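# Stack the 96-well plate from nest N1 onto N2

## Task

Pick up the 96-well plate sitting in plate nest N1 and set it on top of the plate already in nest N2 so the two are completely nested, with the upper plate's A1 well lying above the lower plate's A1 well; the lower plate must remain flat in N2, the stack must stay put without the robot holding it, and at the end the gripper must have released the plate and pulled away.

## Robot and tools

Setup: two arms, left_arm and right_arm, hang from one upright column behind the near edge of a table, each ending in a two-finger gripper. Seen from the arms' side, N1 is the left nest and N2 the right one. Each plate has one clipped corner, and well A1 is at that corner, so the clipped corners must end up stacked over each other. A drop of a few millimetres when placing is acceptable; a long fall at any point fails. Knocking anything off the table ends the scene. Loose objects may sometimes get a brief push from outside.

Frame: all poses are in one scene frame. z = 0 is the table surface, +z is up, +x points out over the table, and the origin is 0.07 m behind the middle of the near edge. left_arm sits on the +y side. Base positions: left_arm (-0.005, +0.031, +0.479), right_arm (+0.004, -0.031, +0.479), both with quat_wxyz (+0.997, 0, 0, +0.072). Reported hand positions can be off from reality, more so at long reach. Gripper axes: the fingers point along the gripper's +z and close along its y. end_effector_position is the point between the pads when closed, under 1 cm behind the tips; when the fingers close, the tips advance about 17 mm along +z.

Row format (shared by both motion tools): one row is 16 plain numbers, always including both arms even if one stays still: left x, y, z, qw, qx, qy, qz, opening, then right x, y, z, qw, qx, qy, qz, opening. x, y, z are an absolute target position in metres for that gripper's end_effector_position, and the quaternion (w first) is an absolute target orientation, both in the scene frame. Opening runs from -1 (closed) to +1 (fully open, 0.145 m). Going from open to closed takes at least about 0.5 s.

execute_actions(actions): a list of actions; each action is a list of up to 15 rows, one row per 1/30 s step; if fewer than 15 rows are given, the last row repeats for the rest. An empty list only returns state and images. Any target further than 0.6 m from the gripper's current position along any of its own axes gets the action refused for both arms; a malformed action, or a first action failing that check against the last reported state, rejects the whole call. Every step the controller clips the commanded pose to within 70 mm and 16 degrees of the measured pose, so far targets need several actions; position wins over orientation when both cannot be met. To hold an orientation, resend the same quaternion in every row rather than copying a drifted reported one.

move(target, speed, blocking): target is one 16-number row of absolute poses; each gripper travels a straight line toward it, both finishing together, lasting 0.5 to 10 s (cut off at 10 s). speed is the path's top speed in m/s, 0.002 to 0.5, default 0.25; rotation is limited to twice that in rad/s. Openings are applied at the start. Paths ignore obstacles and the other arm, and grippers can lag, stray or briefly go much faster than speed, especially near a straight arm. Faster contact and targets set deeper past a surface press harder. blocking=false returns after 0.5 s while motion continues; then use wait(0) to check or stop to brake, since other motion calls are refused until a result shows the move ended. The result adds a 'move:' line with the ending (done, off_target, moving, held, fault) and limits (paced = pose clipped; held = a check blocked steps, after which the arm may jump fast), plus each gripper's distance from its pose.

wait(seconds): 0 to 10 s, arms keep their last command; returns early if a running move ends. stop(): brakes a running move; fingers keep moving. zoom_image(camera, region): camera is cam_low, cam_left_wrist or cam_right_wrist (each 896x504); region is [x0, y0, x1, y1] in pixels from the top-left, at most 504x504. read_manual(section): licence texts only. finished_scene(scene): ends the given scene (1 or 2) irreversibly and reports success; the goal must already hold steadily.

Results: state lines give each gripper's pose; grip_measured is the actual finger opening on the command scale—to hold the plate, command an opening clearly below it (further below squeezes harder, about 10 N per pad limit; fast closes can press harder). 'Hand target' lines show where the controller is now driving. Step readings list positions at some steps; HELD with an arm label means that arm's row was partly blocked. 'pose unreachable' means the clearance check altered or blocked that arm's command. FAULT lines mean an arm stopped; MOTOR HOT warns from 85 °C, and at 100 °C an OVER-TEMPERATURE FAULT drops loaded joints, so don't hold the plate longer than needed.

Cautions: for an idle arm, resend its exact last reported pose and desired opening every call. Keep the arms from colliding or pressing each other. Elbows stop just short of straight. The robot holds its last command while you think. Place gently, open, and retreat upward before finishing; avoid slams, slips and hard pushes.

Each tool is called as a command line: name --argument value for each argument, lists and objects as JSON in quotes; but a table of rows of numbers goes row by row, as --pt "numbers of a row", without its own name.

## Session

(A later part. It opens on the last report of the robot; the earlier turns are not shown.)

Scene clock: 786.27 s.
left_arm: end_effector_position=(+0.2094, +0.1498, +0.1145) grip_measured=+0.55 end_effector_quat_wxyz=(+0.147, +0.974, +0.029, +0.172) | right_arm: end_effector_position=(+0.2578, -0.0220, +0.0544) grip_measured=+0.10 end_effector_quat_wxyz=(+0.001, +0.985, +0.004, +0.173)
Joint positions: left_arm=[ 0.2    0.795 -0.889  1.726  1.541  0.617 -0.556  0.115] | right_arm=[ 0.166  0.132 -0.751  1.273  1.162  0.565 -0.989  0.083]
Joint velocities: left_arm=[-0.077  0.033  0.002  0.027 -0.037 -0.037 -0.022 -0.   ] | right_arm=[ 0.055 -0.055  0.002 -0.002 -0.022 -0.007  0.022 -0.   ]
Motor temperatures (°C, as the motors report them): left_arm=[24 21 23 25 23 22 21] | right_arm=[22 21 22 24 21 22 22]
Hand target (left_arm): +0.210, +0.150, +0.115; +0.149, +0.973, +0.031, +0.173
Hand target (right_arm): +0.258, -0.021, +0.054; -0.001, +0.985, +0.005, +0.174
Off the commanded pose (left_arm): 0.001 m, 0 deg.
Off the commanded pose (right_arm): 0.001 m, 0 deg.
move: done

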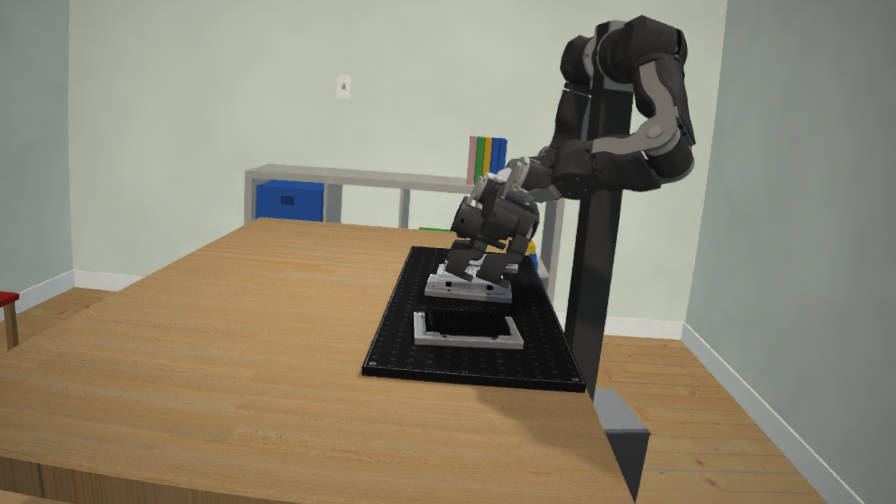

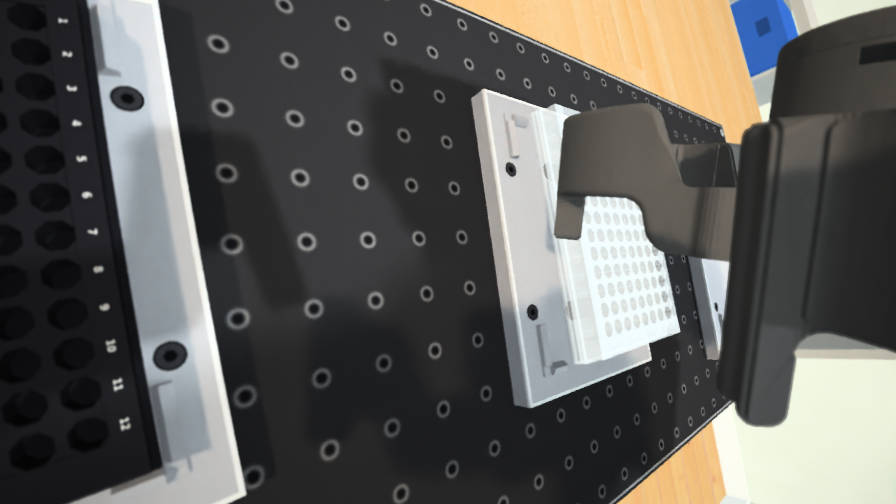

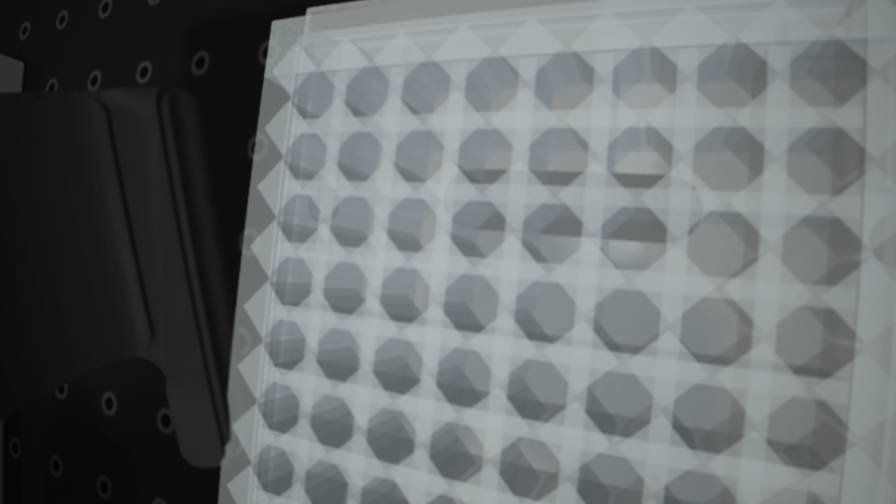

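zoom_image --camera "cam_right_wrist" --region '[400, 130, 896, 290]'

zoom_image --camera "cam_right_wrist" --region '[200, 0, 460, 300]'

Region (400, 130, 896, 290) of cam_right_wrist's 896x504 image, scaled by 1.016, with more detail than that image has; it fills the top 163 rows of this view, and the rest is white.

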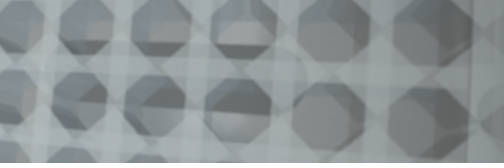

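Region (200, 0, 460, 300) of cam_right_wrist's 896x504 image, scaled by 1.680, with more detail than that image has; it fills the left 437 columns of this view, and the rest is white.

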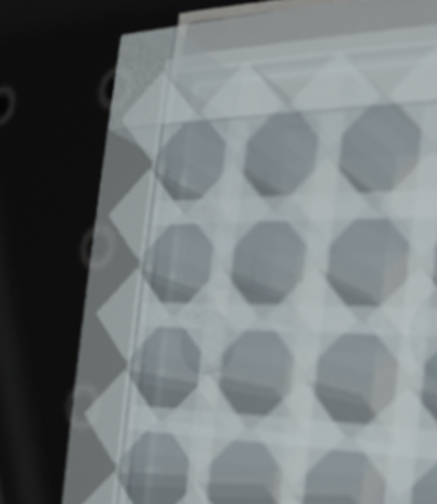

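move --target '[0.21,0.15,0.115,0.149,0.973,0.031,0.173,0.55, 0.2575,-0.0205,0.0505,-0.0008,0.9848,0.0047,0.1736,-0.22]' --speed 0.008

zoom_image --camera "cam_left_wrist" --region '[460, 80, 740, 420]'

zoom_image --camera "cam_right_wrist" --region '[400, 120, 760, 280]'

Scene clock: 844.20 s.
left_arm: end_effector_position=(+0.2094, +0.1497, +0.1145) grip_measured=+0.55 end_effector_quat_wxyz=(+0.147, +0.974, +0.029, +0.172) | right_arm: end_effector_position=(+0.2572, -0.0214, +0.0509) grip_measured=+0.10 end_effector_quat_wxyz=(+0.001, +0.985, +0.004, +0.173)
Joint positions: left_arm=[ 0.2    0.795 -0.889  1.726  1.542  0.617 -0.556  0.115] | right_arm=[ 0.167  0.128 -0.755  1.254  1.153  0.555 -0.974  0.083]
Joint velocities: left_arm=[-0.011 -0.011  0.007 -0.022 -0.022  0.007  0.022  0.   ] | right_arm=[ 0.033  0.033 -0.007  0.007  0.037  0.007  0.037 -0.   ]
Motor temperatures (°C, as the motors report them): left_arm=[24 21 23 25 23 22 21] | right_arm=[23 21 22 24 21 22 22]
Hand target (left_arm): +0.210, +0.150, +0.115; +0.149, +0.973, +0.031, +0.173
Hand target (right_arm): +0.257, -0.020, +0.051; -0.001, +0.985, +0.005, +0.174
Off the commanded pose (left_arm): 0.001 m, 0 deg.
Off the commanded pose (right_arm): 0.001 m, 0 deg.
move: done

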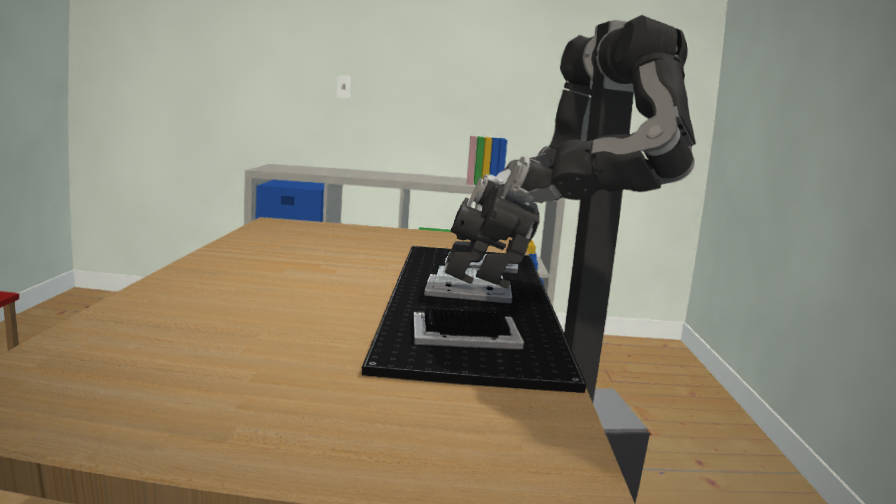

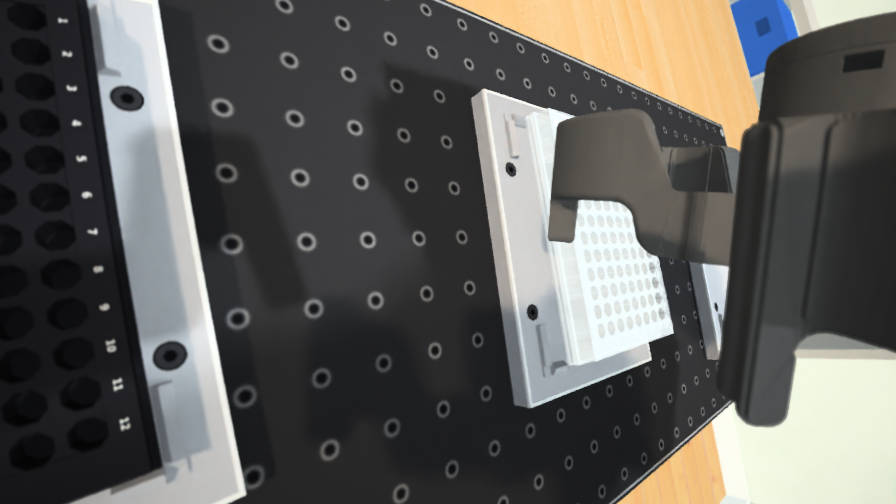

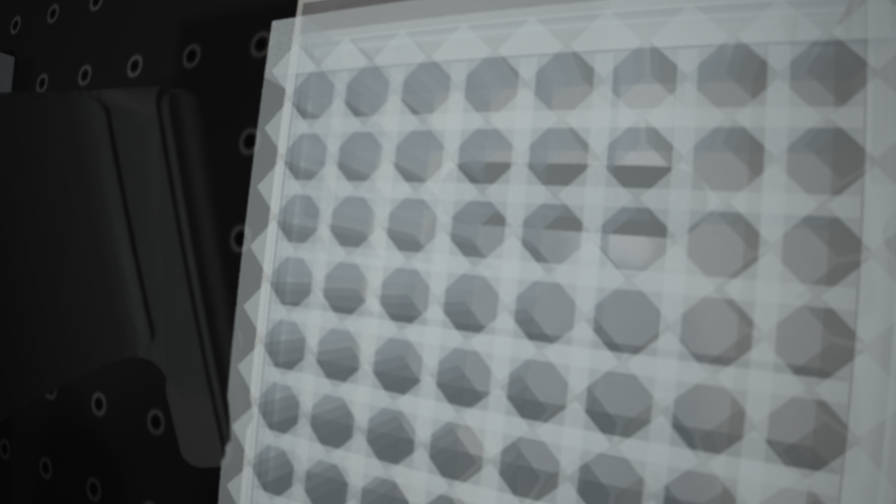

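Region (460, 80, 740, 420) of cam_left_wrist's 896x504 image, scaled by 1.482, with more detail than that image has; it fills the left 415 columns of this view, and the rest is white.

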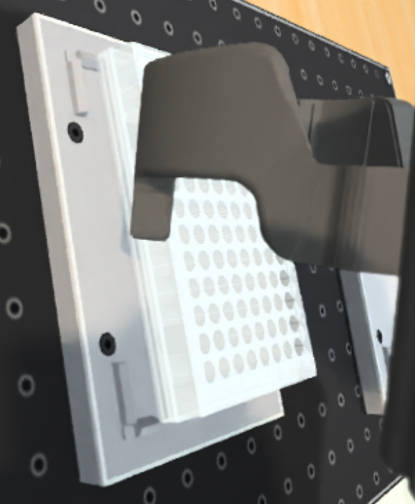

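Region (400, 120, 760, 280) of cam_right_wrist's 896x504 image, scaled by 1.400, with more detail than that image has.

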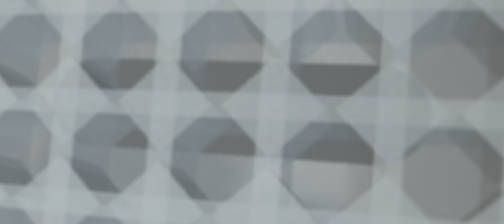

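move --target '[0.21,0.15,0.115,0.149,0.973,0.031,0.173,0.55, 0.2592,-0.0205,0.0505,-0.0008,0.9848,0.0047,0.1736,-0.22]' --speed 0.004

move --target '[0.21,0.15,0.115,0.149,0.973,0.031,0.173,0.55, 0.2590,-0.0203,0.046,-0.0008,0.9848,0.0047,0.1736,-0.22]' --speed 0.004

zoom_image --camera "cam_left_wrist" --region '[460, 80, 740, 420]'

Scene clock: 866.13 s.
left_arm: end_effector_position=(+0.2094, +0.1497, +0.1145) grip_measured=+0.55 end_effector_quat_wxyz=(+0.147, +0.974, +0.029, +0.172) | right_arm: end_effector_position=(+0.2592, -0.0216, +0.0510) grip_measured=+0.10 end_effector_quat_wxyz=(+0.001, +0.985, +0.004, +0.174)
Joint positions: left_arm=[ 0.2    0.795 -0.889  1.726  1.542  0.617 -0.556  0.115] | right_arm=[ 0.174  0.126 -0.755  1.246  1.153  0.555 -0.971  0.083]
Joint velocities: left_arm=[ 0.011 -0.099  0.002 -0.012  0.007 -0.066  0.022 -0.   ] | right_arm=[ 0.055 -0.033  0.027  0.002 -0.037 -0.022  0.007  0.   ]
Motor temperatures (°C, as the motors report them): left_arm=[24 21 23 25 23 22 21] | right_arm=[23 21 22 24 21 22 22]
Hand target (left_arm): +0.210, +0.150, +0.115; +0.149, +0.973, +0.031, +0.173
Hand target (right_arm): +0.259, -0.021, +0.050; -0.001, +0.985, +0.005, +0.174
Off the commanded pose (left_arm): 0.001 m, 0 deg.
Off the commanded pose (right_arm): 0.001 m, 0 deg.
move: done

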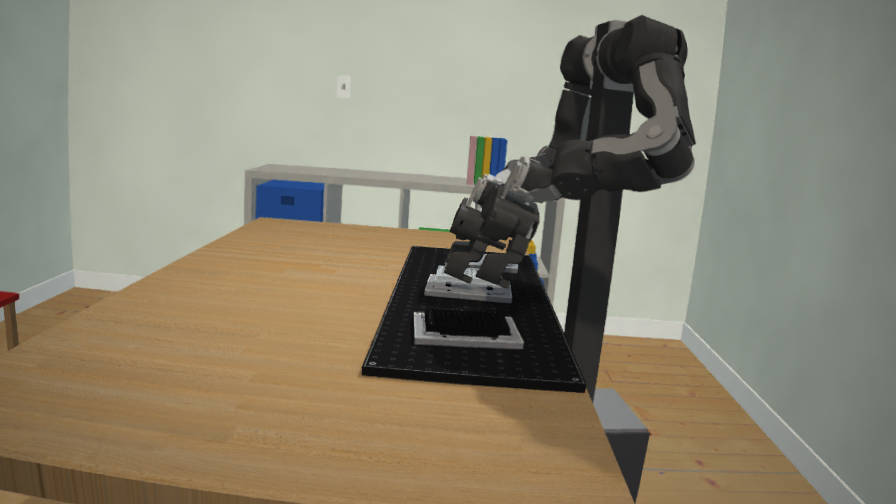

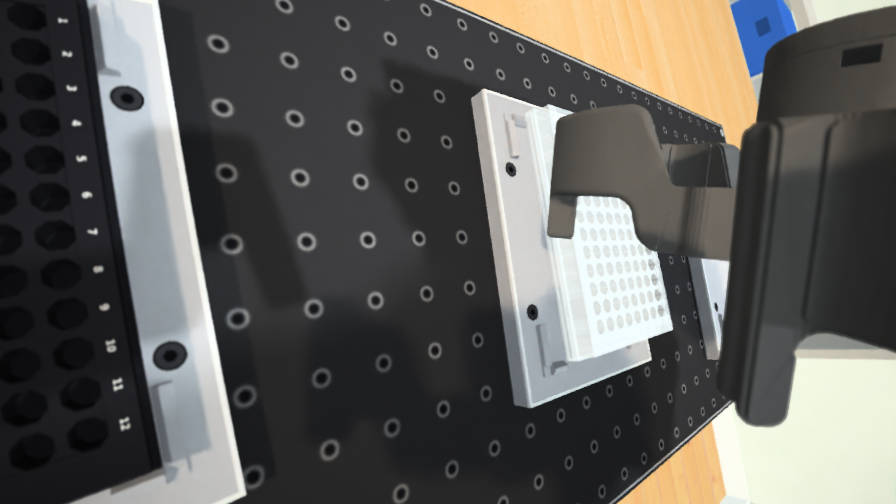

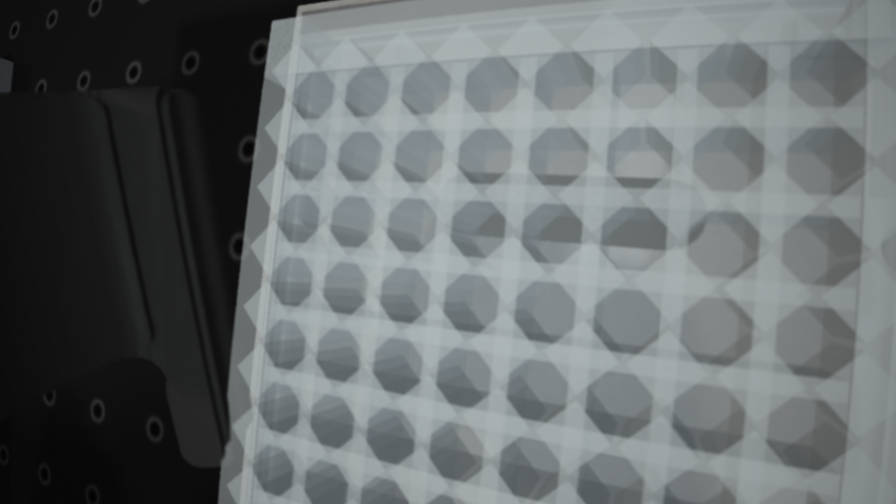

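Scene clock: 867.63 s.
left_arm: end_effector_position=(+0.2094, +0.1497, +0.1145) grip_measured=+0.55 end_effector_quat_wxyz=(+0.147, +0.974, +0.029, +0.172) | right_arm: end_effector_position=(+0.2588, -0.0213, +0.0465) grip_measured=+0.10 end_effector_quat_wxyz=(+0.001, +0.985, +0.004, +0.173)
Joint positions: left_arm=[ 0.2    0.795 -0.889  1.726  1.542  0.617 -0.556  0.115] | right_arm=[ 0.176  0.12  -0.756  1.219  1.141  0.545 -0.95   0.083]
Joint velocities: left_arm=[-0.011 -0.055  0.002 -0.002  0.022 -0.007 -0.007  0.   ] | right_arm=[-0.121 -0.099  0.007 -0.007 -0.007 -0.11   0.022  0.   ]
Motor temperatures (°C, as the motors report them): left_arm=[24 21 23 25 23 22 21] | right_arm=[23 21 22 24 21 22 22]
Hand target (left_arm): +0.210, +0.150, +0.115; +0.149, +0.973, +0.031, +0.173
Hand target (right_arm): +0.259, -0.020, +0.046; -0.001, +0.985, +0.005, +0.174
Off the commanded pose (left_arm): 0.001 m, 0 deg.
Off the commanded pose (right_arm): 0.001 m, 0 deg.
move: done

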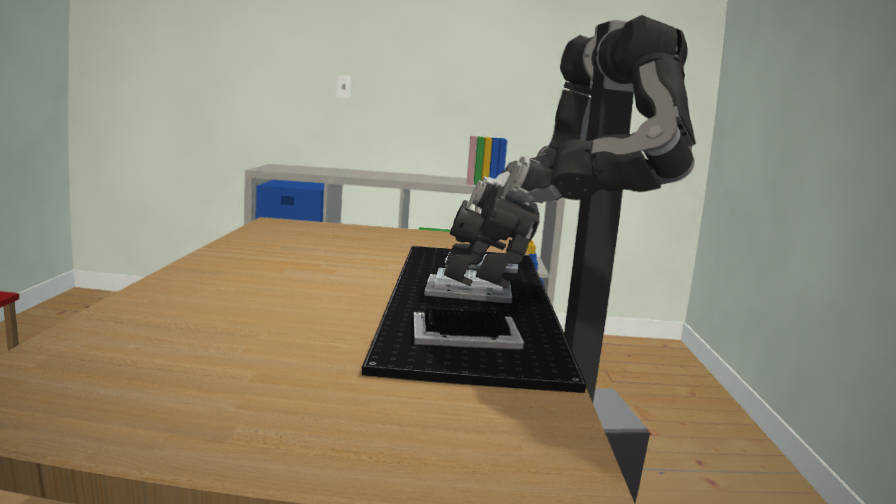

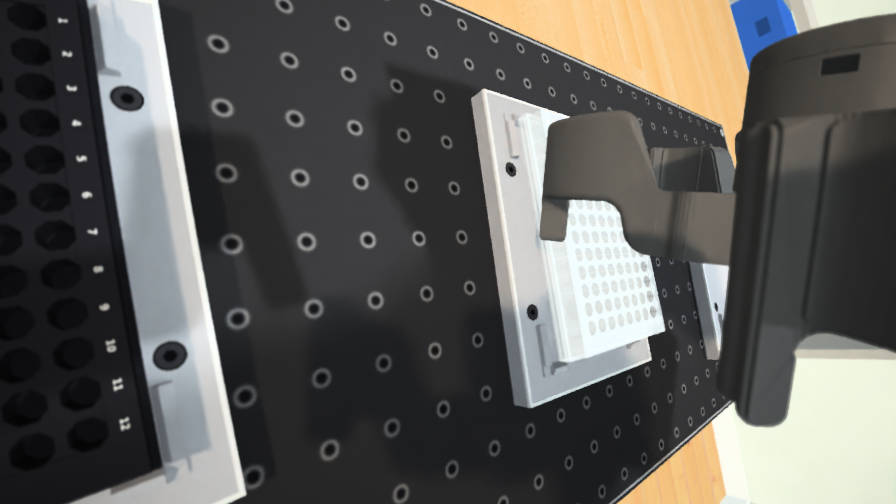

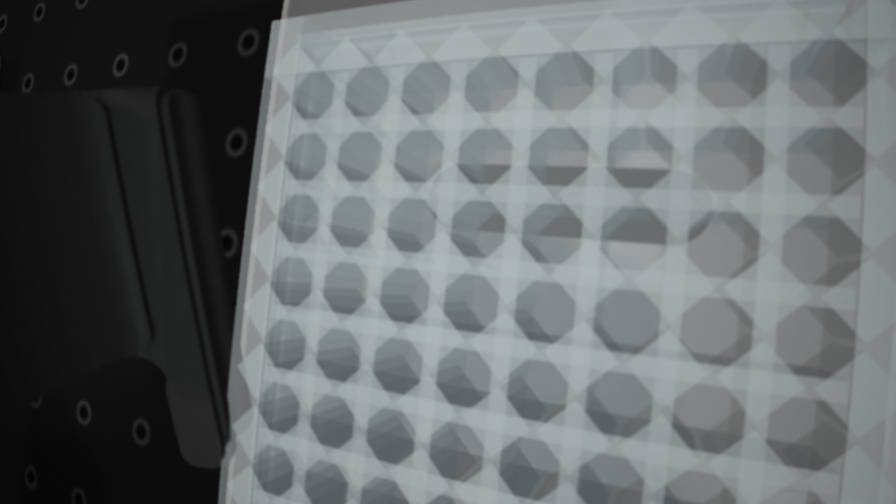

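Region (460, 80, 740, 420) of cam_left_wrist's 896x504 image, scaled by 1.482, with more detail than that image has; it fills the left 415 columns of this view, and the rest is white.

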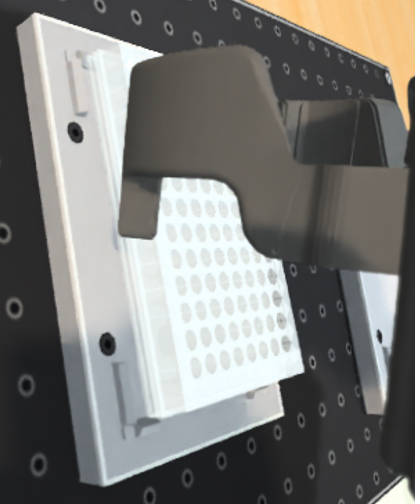

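move --target '[0.21,0.15,0.115,0.149,0.973,0.031,0.173,0.55, 0.2588,-0.0203,0.0435,-0.0008,0.9848,0.0047,0.1736,-0.22]' --speed 0.003

zoom_image --camera "cam_left_wrist" --region '[460, 80, 740, 420]'

Scene clock: 921.00 s.
left_arm: end_effector_position=(+0.2094, +0.1497, +0.1145) grip_measured=+0.55 end_effector_quat_wxyz=(+0.147, +0.974, +0.029, +0.172) | right_arm: end_effector_position=(+0.2586, -0.0214, +0.0439) grip_measured=+0.10 end_effector_quat_wxyz=(+0.001, +0.985, +0.004, +0.173)
Joint positions: left_arm=[ 0.2    0.795 -0.889  1.726  1.542  0.617 -0.556  0.115] | right_arm=[ 0.177  0.117 -0.756  1.204  1.133  0.54  -0.937  0.083]
Joint velocities: left_arm=[-0.011 -0.011 -0.017 -0.002 -0.051 -0.007  0.051  0.   ] | right_arm=[-0.077  0.033 -0.002 -0.002 -0.007 -0.066  0.051  0.   ]
Motor temperatures (°C, as the motors report them): left_arm=[24 21 23 25 23 22 21] | right_arm=[23 21 22 24 21 22 22]
Hand target (left_arm): +0.210, +0.150, +0.115; +0.149, +0.973, +0.031, +0.173
Hand target (right_arm): +0.259, -0.020, +0.043; -0.001, +0.985, +0.005, +0.173
Off the commanded pose (left_arm): 0.001 m, 0 deg.
Off the commanded pose (right_arm): 0.001 m, 0 deg.
move: done

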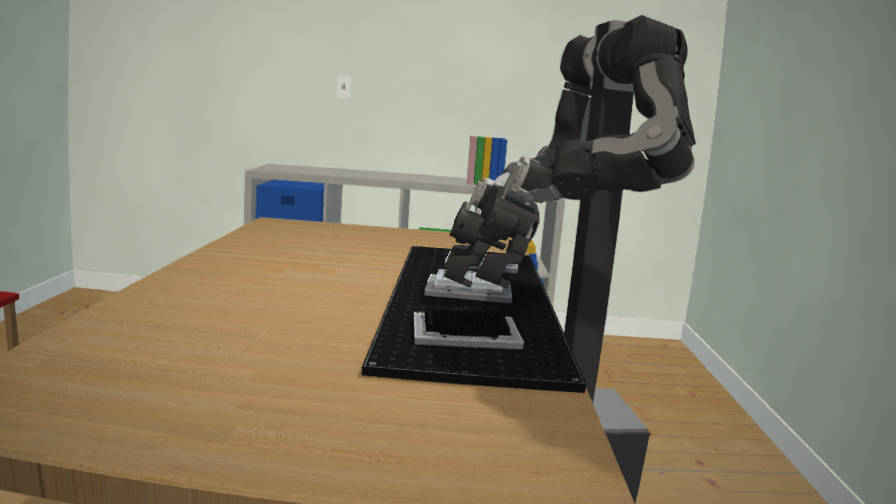

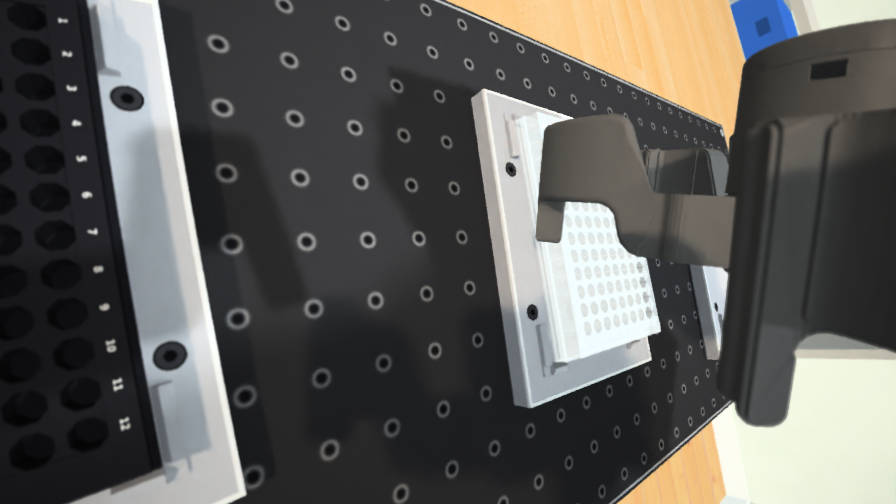

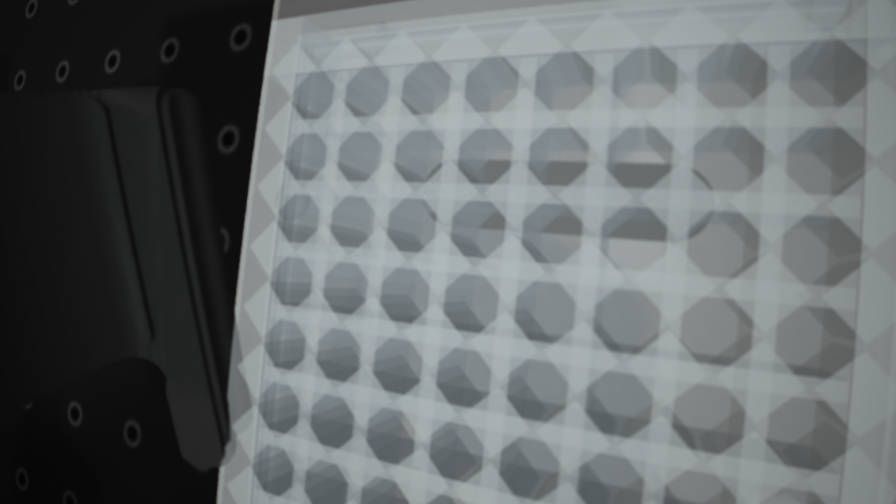

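Region (460, 80, 740, 420) of cam_left_wrist's 896x504 image, scaled by 1.482, with more detail than that image has; it fills the left 415 columns of this view, and the rest is white.

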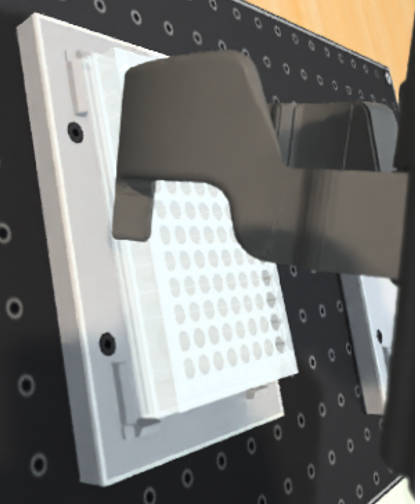

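execute_actions --actions '[]'

Scene clock: 952.97 s.
left_arm: end_effector_position=(+0.2094, +0.1497, +0.1145) grip_measured=+0.55 end_effector_quat_wxyz=(+0.147, +0.974, +0.029, +0.172) | right_arm: end_effector_position=(+0.2586, -0.0214, +0.0439) grip_measured=+0.10 end_effector_quat_wxyz=(+0.001, +0.985, +0.004, +0.173)
Joint positions: left_arm=[ 0.2    0.795 -0.889  1.726  1.542  0.617 -0.556  0.115] | right_arm=[ 0.177  0.117 -0.756  1.204  1.133  0.54  -0.937  0.083]
Joint velocities: left_arm=[-0.033 -0.055 -0.012 -0.002  0.007 -0.007 -0.022  0.   ] | right_arm=[ 0.055 -0.033 -0.007  0.012 -0.022 -0.037 -0.037 -0.   ]
Motor temperatures (°C, as the motors report them): left_arm=[24 21 23 25 23 22 21] | right_arm=[23 21 22 24 21 22 22]
Hand target (left_arm): +0.210, +0.150, +0.115; +0.149, +0.973, +0.031, +0.173
Hand target (right_arm): +0.259, -0.020, +0.043; -0.001, +0.985, +0.005, +0.173
Off the commanded pose (left_arm): 0.001 m, 0 deg.
Off the commanded pose (right_arm): 0.001 m, 0 deg.

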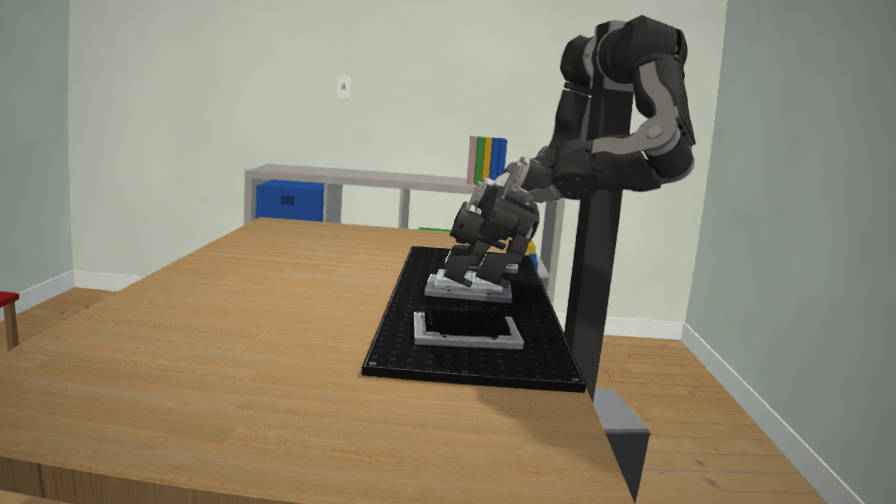

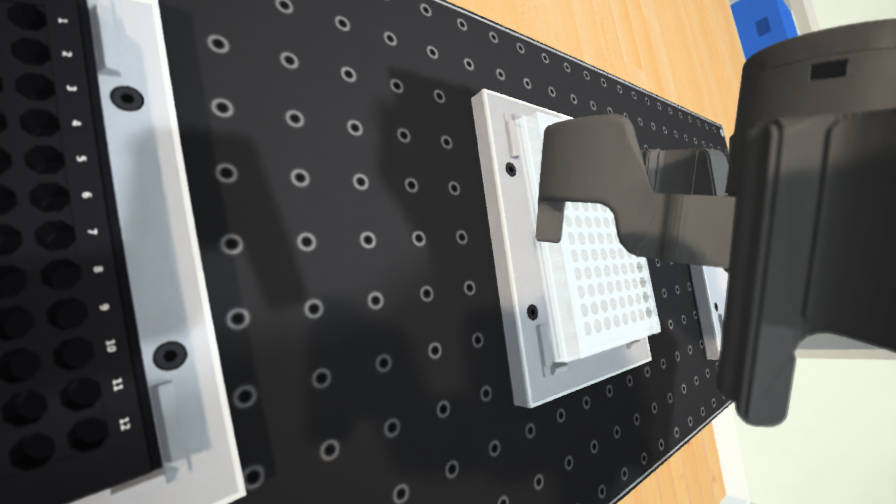

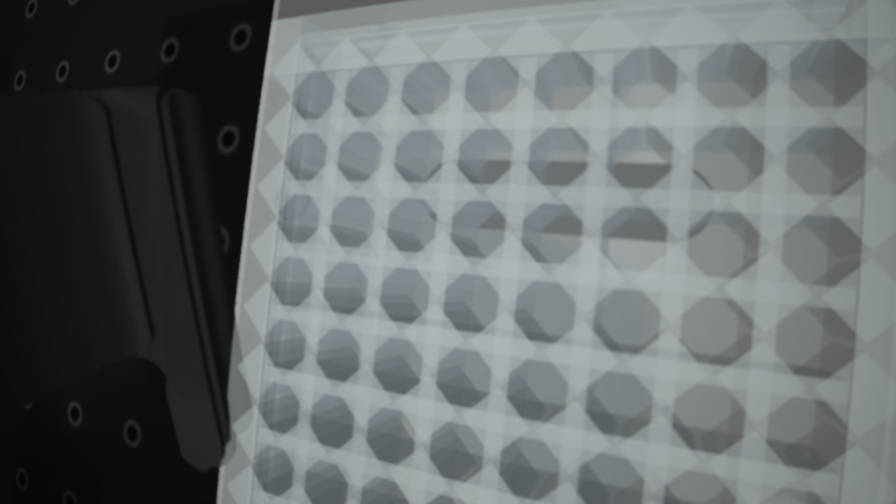

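move --target '[0.21,0.15,0.115,0.149,0.973,0.031,0.173,0.55, 0.2585,-0.0203,0.0422,-0.0008,0.9848,0.0047,0.1736,-0.22]' --speed 0.003

zoom_image --camera "cam_left_wrist" --region '[460, 80, 760, 420]'

Scene clock: 961.93 s.
left_arm: end_effector_position=(+0.2094, +0.1497, +0.1145) grip_measured=+0.55 end_effector_quat_wxyz=(+0.147, +0.974, +0.029, +0.172) | right_arm: end_effector_position=(+0.2585, -0.0214, +0.0427) grip_measured=+0.10 end_effector_quat_wxyz=(+0.001, +0.985, +0.004, +0.173)
Joint positions: left_arm=[ 0.2    0.795 -0.889  1.726  1.542  0.617 -0.556  0.115] | right_arm=[ 0.177  0.115 -0.756  1.197  1.129  0.536 -0.932  0.083]
Joint velocities: left_arm=[-0.011  0.011 -0.002 -0.007 -0.007 -0.037 -0.051  0.   ] | right_arm=[-0.077  0.033  0.002 -0.017 -0.022 -0.022  0.095 -0.   ]
Motor temperatures (°C, as the motors report them): left_arm=[24 21 23 25 23 22 21] | right_arm=[23 21 22 24 21 22 22]
Hand target (left_arm): +0.210, +0.150, +0.115; +0.149, +0.973, +0.031, +0.173
Hand target (right_arm): +0.259, -0.020, +0.042; -0.001, +0.985, +0.005, +0.174
Off the commanded pose (left_arm): 0.001 m, 0 deg.
Off the commanded pose (right_arm): 0.001 m, 0 deg.
move: done

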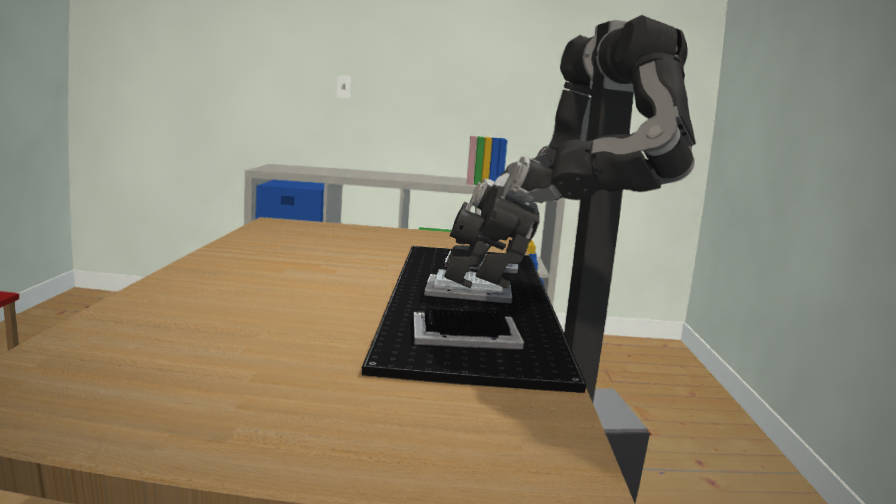

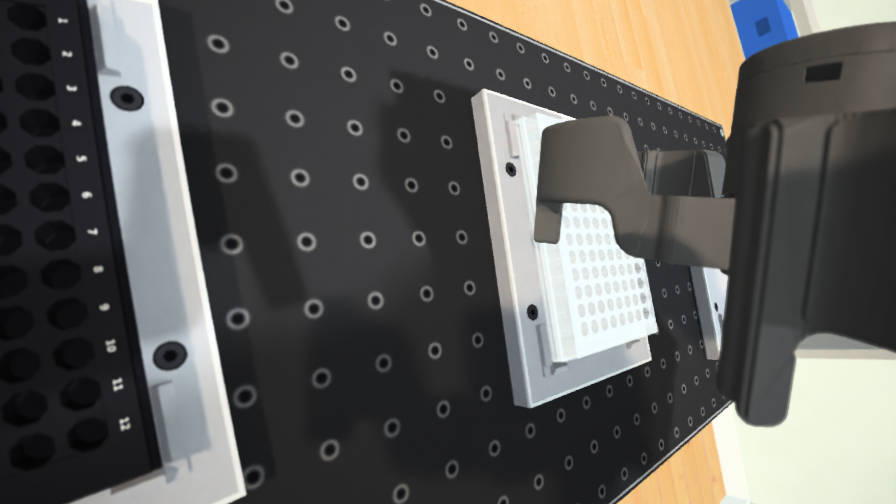

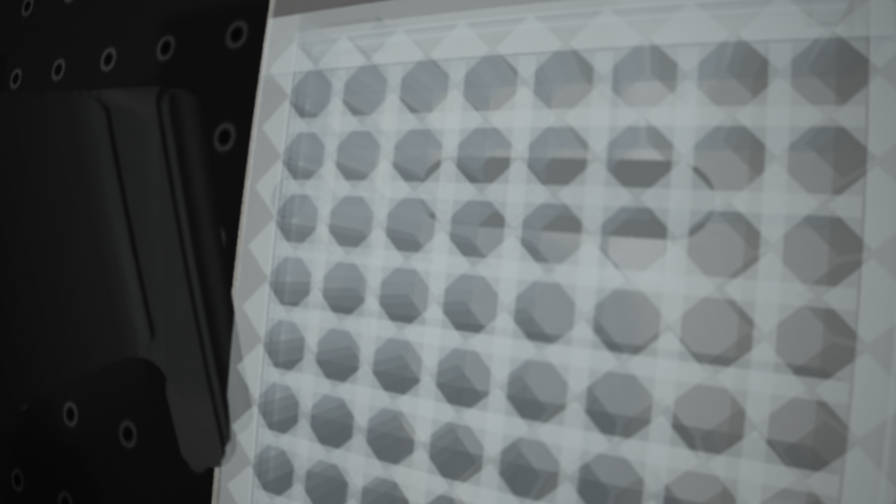

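Region (460, 80, 760, 420) of cam_left_wrist's 896x504 image, scaled by 1.482, with more detail than that image has; it fills the left 445 columns of this view, and the rest is white.

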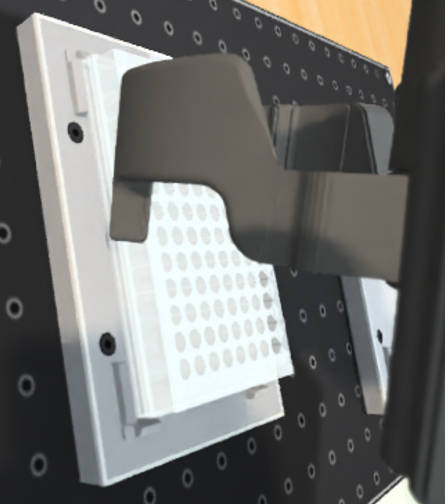

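execute_actions --actions '[[[0.21,0.15,0.115,0.149,0.973,0.031,0.173,0.55, 0.2585,-0.0203,0.0425,-0.0008,0.9848,0.0047,0.1736,-0.15],[0.21,0.15,0.115,0.149,0.973,0.031,0.173,0.55, 0.2585,-0.0203,0.0425,-0.0008,0.9848,0.0047,0.1736,-0.08],[0.21,0.15,0.115,0.149,0.973,0.031,0.173,0.55, 0.2585,-0.0203,0.0425,-0.0008,0.9848,0.0047,0.1736,-0.02],[0.21,0.15,0.115,0.149,0.973,0.031,0.173,0.55, 0.2585,-0.0203,0.0425,-0.0008,0.9848,0.0047,0.1736,0.03],[0.21,0.15,0.115,0.149,0.973,0.031,0.173,0.55, 0.2585,-0.0203,0.0425,-0.0008,0.9848,0.0047,0.1736,0.06],[0.21,0.15,0.115,0.149,0.973,0.031,0.173,0.55, 0.2585,-0.0203,0.0425,-0.0008,0.9848,0.0047,0.1736,0.08],[0.21,0.15,0.115,0.149,0.973,0.031,0.173,0.55, 0.2585,-0.0203,0.0425,-0.0008,0.9848,0.0047,0.1736,0.10],[0.21,0.15,0.115,0.149,0.973,0.031,0.173,0.55, 0.2585,-0.0203,0.0425,-0.0008,0.9848,0.0047,0.1736,0.12],[0.21,0.15,0.115,0.149,0.973,0.031,0.173,0.55, 0.2585,-0.0203,0.0425,-0.0008,0.9848,0.0047,0.1736,0.14],[0.21,0.15,0.115,0.149,0.973,0.031,0.173,0.55, 0.2585,-0.0203,0.0425,-0.0008,0.9848,0.0047,0.1736,0.17],[0.21,0.15,0.115,0.149,0.973,0.031,0.173,0.55, 0.2585,-0.0203,0.0425,-0.0008,0.9848,0.0047,0.1736,0.21],[0.21,0.15,0.115,0.149,0.973,0.031,0.173,0.55, 0.2585,-0.0203,0.0425,-0.0008,0.9848,0.0047,0.1736,0.26],[0.21,0.15,0.115,0.149,0.973,0.031,0.173,0.55, 0.2585,-0.0203,0.0425,-0.0008,0.9848,0.0047,0.1736,0.32],[0.21,0.15,0.115,0.149,0.973,0.031,0.173,0.55, 0.2585,-0.0203,0.0425,-0.0008,0.9848,0.0047,0.1736,0.40],[0.21,0.15,0.115,0.149,0.973,0.031,0.173,0.55, 0.2585,-0.0203,0.0425,-0.0008,0.9848,0.0047,0.1736,0.48]],[[0.21,0.15,0.115,0.149,0.973,0.031,0.173,0.55, 0.2585,-0.0203,0.0425,-0.0008,0.9848,0.0047,0.1736,0.55]]]'

Scene clock: 987.23 s.
left_arm: end_effector_position=(+0.2094, +0.1497, +0.1145) grip_measured=+0.55 end_effector_quat_wxyz=(+0.147, +0.974, +0.029, +0.172) | right_arm: end_effector_position=(+0.2585, -0.0213, +0.0427) grip_measured=+0.55 end_effector_quat_wxyz=(+0.001, +0.985, +0.004, +0.173)
Joint positions: left_arm=[ 0.2    0.795 -0.889  1.726  1.542  0.617 -0.556  0.115] | right_arm=[ 0.177  0.114 -0.756  1.197  1.128  0.536 -0.932  0.115]
Joint velocities: left_arm=[-0.121  0.033 -0.012 -0.022 -0.037 -0.007 -0.051  0.   ] | right_arm=[ 0.033 -0.055 -0.002 -0.012 -0.007 -0.007 -0.081  0.   ]
Motor temperatures (°C, as the motors report them): left_arm=[24 21 23 25 23 22 21] | right_arm=[23 21 21 24 21 22 22]
Hand target (left_arm): +0.210, +0.150, +0.115; +0.149, +0.973, +0.031, +0.173
Hand target (right_arm): +0.259, -0.020, +0.042; -0.001, +0.985, +0.005, +0.174
Off the commanded pose (left_arm): 0.001 m, 0 deg.
Off the commanded pose (right_arm): 0.001 m, 0 deg.
Step readings (end_effector_position; steps 1 to 15: 1st action; 16 to 30: 2nd action):
0: left_arm (+0.2094, +0.1497, +0.1145) | right_arm (+0.2585, -0.0214, +0.0427)
1: left_arm (+0.2094, +0.1497, +0.1145) | right_arm (+0.2585, -0.0214, +0.0427)
2: left_arm (+0.2094, +0.1497, +0.1145) | right_arm (+0.2585, -0.0214, +0.0427)
4: left_arm (+0.2094, +0.1497, +0.1145) | right_arm (+0.2585, -0.0214, +0.0427)
8: left_arm (+0.2094, +0.1497, +0.1145) | right_arm (+0.2585, -0.0214, +0.0427)
15: left_arm (+0.2094, +0.1497, +0.1145) | right_arm (+0.2585, -0.0213, +0.0427)
16: left_arm (+0.2094, +0.1497, +0.1145) | right_arm (+0.2585, -0.0213, +0.0427)
17: left_arm (+0.2094, +0.1497, +0.1145) | right_arm (+0.2585, -0.0213, +0.0427)
19: left_arm (+0.2094, +0.1497, +0.1145) | right_arm (+0.2585, -0.0213, +0.0427)
23: left_arm (+0.2094, +0.1497, +0.1145) | right_arm (+0.2585, -0.0213, +0.0427)
30: end_effector_position above

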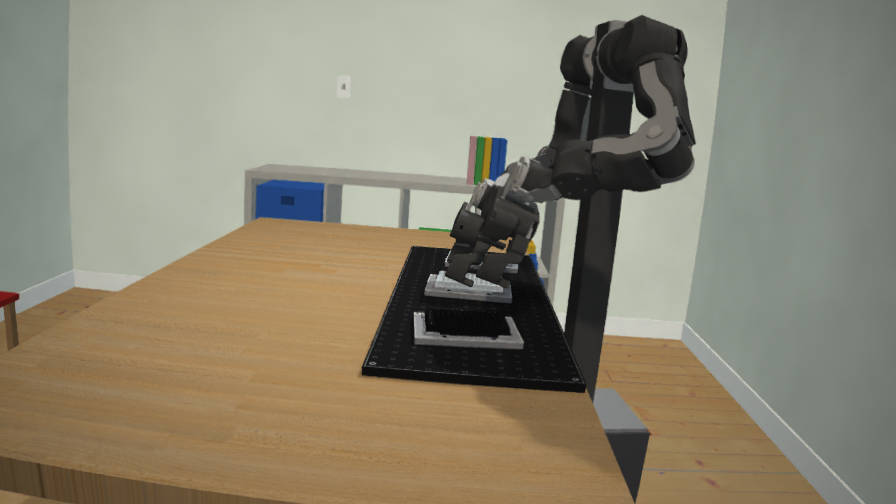

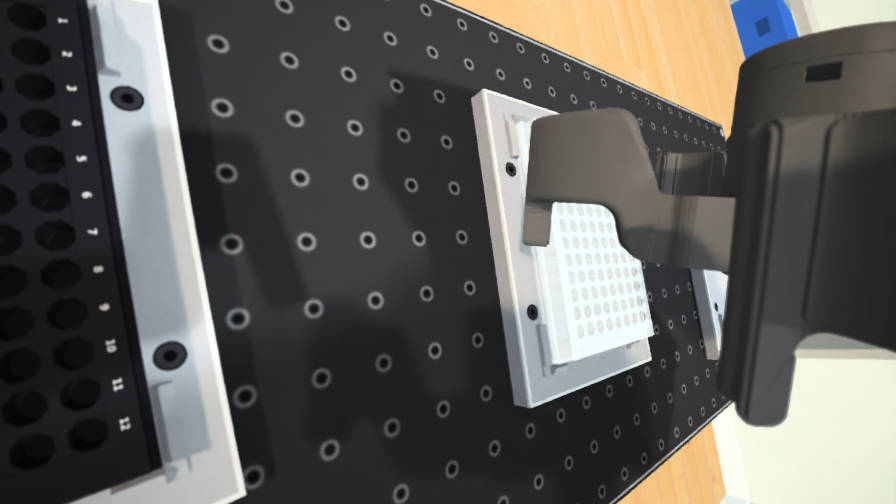

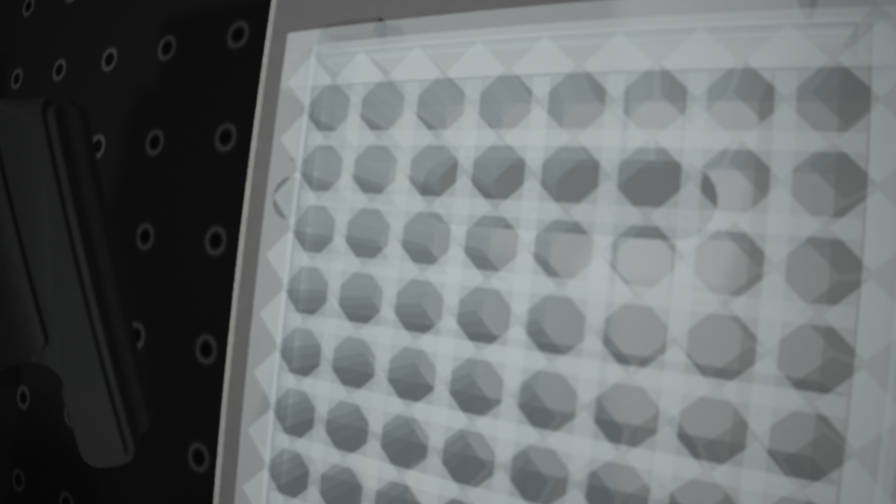

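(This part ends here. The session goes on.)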